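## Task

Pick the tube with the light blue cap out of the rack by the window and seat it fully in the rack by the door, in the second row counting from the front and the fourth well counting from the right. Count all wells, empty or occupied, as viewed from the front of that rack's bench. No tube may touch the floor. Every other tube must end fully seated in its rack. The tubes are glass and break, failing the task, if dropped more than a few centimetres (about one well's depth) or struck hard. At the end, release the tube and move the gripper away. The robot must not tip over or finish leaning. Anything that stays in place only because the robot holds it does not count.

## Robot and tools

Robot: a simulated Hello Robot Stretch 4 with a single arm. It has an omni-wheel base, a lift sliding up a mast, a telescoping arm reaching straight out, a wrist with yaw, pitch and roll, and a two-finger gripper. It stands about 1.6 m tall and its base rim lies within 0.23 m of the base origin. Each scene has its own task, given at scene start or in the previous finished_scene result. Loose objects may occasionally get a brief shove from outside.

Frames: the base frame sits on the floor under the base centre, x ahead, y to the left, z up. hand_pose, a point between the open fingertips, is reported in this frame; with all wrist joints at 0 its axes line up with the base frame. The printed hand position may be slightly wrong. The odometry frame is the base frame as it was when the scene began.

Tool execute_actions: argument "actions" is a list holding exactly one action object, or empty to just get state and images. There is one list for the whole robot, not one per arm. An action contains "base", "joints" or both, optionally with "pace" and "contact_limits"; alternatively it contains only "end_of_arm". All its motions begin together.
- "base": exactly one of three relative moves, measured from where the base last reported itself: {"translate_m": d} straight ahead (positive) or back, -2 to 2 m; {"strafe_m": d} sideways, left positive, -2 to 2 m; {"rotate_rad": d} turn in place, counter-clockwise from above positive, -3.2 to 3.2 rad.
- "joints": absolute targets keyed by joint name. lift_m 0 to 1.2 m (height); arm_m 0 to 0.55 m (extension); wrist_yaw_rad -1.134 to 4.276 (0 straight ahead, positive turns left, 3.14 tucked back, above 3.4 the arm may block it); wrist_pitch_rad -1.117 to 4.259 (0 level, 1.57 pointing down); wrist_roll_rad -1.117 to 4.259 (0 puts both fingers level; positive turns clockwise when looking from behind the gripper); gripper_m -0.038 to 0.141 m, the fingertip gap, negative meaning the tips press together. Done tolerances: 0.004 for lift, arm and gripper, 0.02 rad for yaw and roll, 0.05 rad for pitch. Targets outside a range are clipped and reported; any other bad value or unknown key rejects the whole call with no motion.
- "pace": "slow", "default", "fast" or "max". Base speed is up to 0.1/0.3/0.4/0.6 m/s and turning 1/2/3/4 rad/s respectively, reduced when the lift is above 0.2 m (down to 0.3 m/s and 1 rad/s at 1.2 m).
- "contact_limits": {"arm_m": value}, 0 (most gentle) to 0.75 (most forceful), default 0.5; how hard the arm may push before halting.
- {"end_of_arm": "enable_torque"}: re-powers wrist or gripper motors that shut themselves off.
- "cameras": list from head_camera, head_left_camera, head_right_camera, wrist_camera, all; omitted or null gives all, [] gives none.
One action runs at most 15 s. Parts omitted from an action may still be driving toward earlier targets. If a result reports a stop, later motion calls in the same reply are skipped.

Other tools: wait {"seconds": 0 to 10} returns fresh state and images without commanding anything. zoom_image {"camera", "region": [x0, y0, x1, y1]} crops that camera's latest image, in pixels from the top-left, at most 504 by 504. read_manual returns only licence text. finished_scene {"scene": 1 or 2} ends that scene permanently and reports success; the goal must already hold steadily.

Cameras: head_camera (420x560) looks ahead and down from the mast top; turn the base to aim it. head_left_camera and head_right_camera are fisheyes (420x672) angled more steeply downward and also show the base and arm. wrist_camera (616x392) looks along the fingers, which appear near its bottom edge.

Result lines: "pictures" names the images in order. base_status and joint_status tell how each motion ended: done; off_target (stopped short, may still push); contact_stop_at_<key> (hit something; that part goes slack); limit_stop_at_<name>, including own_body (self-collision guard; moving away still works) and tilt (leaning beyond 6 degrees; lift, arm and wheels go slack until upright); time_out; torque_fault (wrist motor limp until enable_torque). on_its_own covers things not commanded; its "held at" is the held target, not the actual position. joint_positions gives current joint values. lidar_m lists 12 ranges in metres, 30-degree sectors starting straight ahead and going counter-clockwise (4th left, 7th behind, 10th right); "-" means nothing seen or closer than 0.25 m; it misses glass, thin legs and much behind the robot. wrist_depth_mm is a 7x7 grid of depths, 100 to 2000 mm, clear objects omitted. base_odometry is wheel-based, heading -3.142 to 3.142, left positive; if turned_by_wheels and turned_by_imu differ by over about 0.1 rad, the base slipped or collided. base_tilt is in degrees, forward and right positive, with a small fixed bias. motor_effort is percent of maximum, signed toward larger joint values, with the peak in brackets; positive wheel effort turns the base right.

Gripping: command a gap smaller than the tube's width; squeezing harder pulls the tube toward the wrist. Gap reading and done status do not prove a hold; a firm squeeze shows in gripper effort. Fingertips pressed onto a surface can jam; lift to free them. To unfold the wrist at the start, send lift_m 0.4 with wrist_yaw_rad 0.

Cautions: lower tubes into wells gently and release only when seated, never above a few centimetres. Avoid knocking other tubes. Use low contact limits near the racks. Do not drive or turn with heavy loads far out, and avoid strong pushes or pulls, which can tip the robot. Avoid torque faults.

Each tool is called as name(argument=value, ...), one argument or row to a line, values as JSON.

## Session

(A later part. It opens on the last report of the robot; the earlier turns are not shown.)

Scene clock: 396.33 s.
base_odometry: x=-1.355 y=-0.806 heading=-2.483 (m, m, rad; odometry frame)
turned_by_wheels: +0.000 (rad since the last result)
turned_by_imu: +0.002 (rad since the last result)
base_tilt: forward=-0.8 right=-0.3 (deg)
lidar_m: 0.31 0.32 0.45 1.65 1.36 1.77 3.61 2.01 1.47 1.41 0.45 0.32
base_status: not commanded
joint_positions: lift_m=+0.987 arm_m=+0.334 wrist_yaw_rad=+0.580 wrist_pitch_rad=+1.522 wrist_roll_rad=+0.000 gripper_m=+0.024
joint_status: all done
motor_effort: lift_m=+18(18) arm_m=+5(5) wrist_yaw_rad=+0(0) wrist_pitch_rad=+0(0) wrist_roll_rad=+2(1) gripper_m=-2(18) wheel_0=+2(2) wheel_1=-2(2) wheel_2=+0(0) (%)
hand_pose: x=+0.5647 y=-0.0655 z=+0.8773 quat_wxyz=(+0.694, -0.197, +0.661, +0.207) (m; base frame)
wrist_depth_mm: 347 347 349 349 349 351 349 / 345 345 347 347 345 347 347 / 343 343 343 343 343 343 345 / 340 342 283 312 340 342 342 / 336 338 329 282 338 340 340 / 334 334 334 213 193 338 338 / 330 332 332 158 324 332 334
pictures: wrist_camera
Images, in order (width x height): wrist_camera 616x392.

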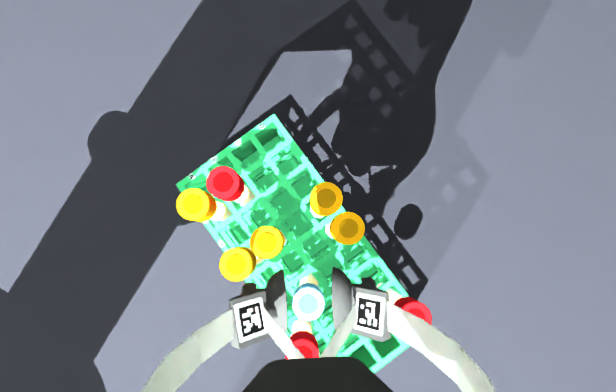

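The tube is released. Next I raise the gripper clear of the caps and retract.

execute_actions(
  actions=[
    {"joints": {"lift_m": 1.06}},
  ],
  cameras=["wrist_camera"],
)

execute_actions(
  actions=[
    {"base": {"translate_m": -0.25}, "joints": {"arm_m": 0.0, "wrist_yaw_rad": 0.0}, "pace": "fast"},
  ],
)

Scene clock: 401.07 s.
base_odometry: x=-1.355 y=-0.806 heading=-2.483 (m, m, rad; odometry frame)
turned_by_wheels: +0.000 (rad since the last result)
turned_by_imu: +0.002 (rad since the last result)
base_tilt: forward=-0.8 right=-0.2 (deg)
lidar_m: 0.31 0.33 0.45 1.66 1.37 1.77 3.61 2.01 1.46 1.40 0.45 0.33
base_status: not commanded
joint_positions: lift_m=+1.060 arm_m=+0.334 wrist_yaw_rad=+0.580 wrist_pitch_rad=+1.522 wrist_roll_rad=+0.000 gripper_m=+0.024
joint_status: all done
motor_effort: lift_m=+23(25) arm_m=+5(5) wrist_yaw_rad=+0(0) wrist_pitch_rad=+0(1) wrist_roll_rad=+1(1) gripper_m=-4(1) wheel_0=+2(2) wheel_1=-2(2) wheel_2=+0(0) (%)
hand_pose: x=+0.5647 y=-0.0655 z=+0.9499 quat_wxyz=(+0.694, -0.197, +0.661, +0.207) (m; base frame)
wrist_depth_mm: 421 421 421 424 424 424 424 / 418 418 418 421 421 424 418 / 415 415 418 418 415 418 418 / 413 415 387 404 413 415 415 / 407 410 410 353 410 410 410 / 404 407 404 214 194 407 407 / 1138 402 402 157 404 402 404
pictures: wrist_camera
Images, in order (width x height): wrist_camera 616x392.

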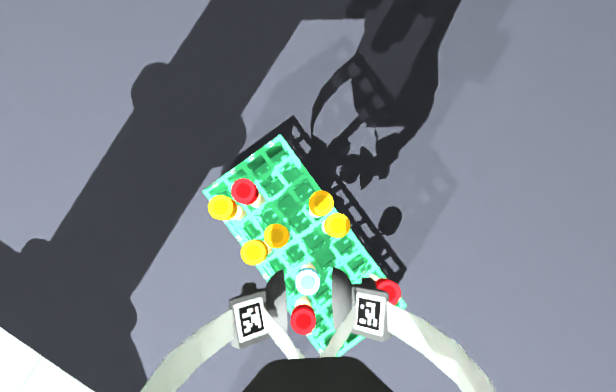

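Scene clock: 403.23 s.
base_odometry: x=-1.157 y=-0.653 heading=-2.484 (m, m, rad; odometry frame)
turned_by_wheels: +0.000 (rad since the last result)
turned_by_imu: +0.001 (rad since the last result)
base_tilt: forward=-0.8 right=-0.2 (deg)
lidar_m: 0.55 0.58 0.81 1.30 1.28 1.95 2.66 2.01 1.45 1.40 0.80 0.58
base_status: done
joint_positions: lift_m=+1.060 arm_m=+0.001 wrist_yaw_rad=+0.000 wrist_pitch_rad=+1.522 wrist_roll_rad=+0.000 gripper_m=+0.024
joint_status: all done
motor_effort: lift_m=+23(23) arm_m=-4(2) wrist_yaw_rad=+0(6) wrist_pitch_rad=+0(1) wrist_roll_rad=+1(1) gripper_m=-5(4) wheel_0=-3(9) wheel_1=-3(8) wheel_2=+0(11) (%)
hand_pose: x=+0.1856 y=-0.0874 z=+0.9499 quat_wxyz=(+0.724, +0.000, +0.690, +0.000) (m; base frame)
wrist_depth_mm: 1205 1182 1205 1205 1205 1229 1205 / 1182 1182 1205 1182 1182 1205 1182 / 1182 1182 1182 1182 1182 1182 1182 / 1160 1182 1182 1182 1160 1182 1182 / 1160 1160 1160 946 1160 1160 1182 / 1160 1160 946 213 193 1160 1160 / 1138 1160 946 157 1160 1138 1160
pictures: head_camera, head_left_camera, head_right_camera, wrist_camera
Images, in order (width x height): head_camera 420x560, head_left_camera 420x672, head_right_camera 420x672, wrist_camera 616x392.

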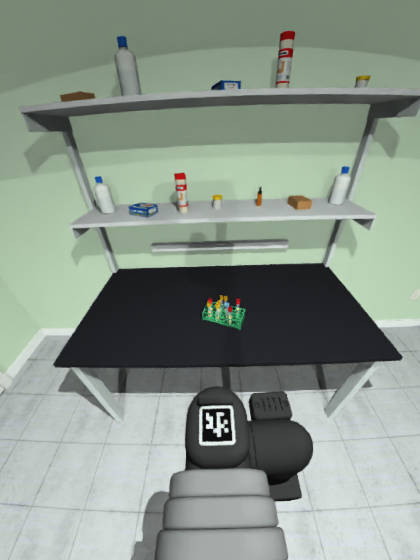

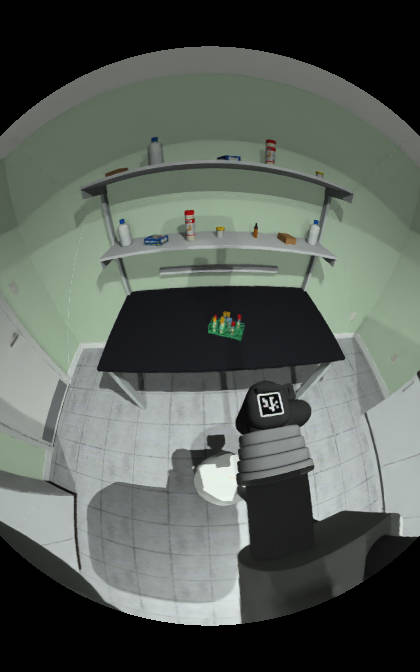

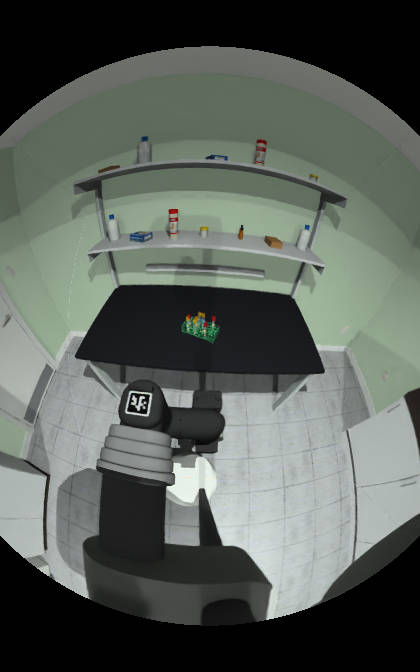

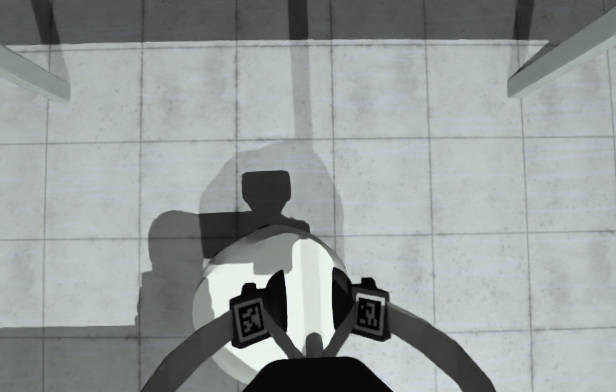

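zoom_image(
  camera="head_camera",
  region=[190, 285, 260, 340],
)

Region (190, 285, 260, 340) of head_camera's 420x560 image, scaled by 7.200, with more detail than that image has; it fills the top 396 rows of this view, and the rest is white.

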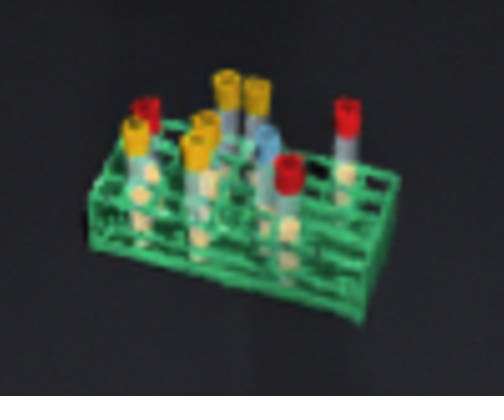

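finished_scene(
  scene=1,
)

The scene is finished: the task was done.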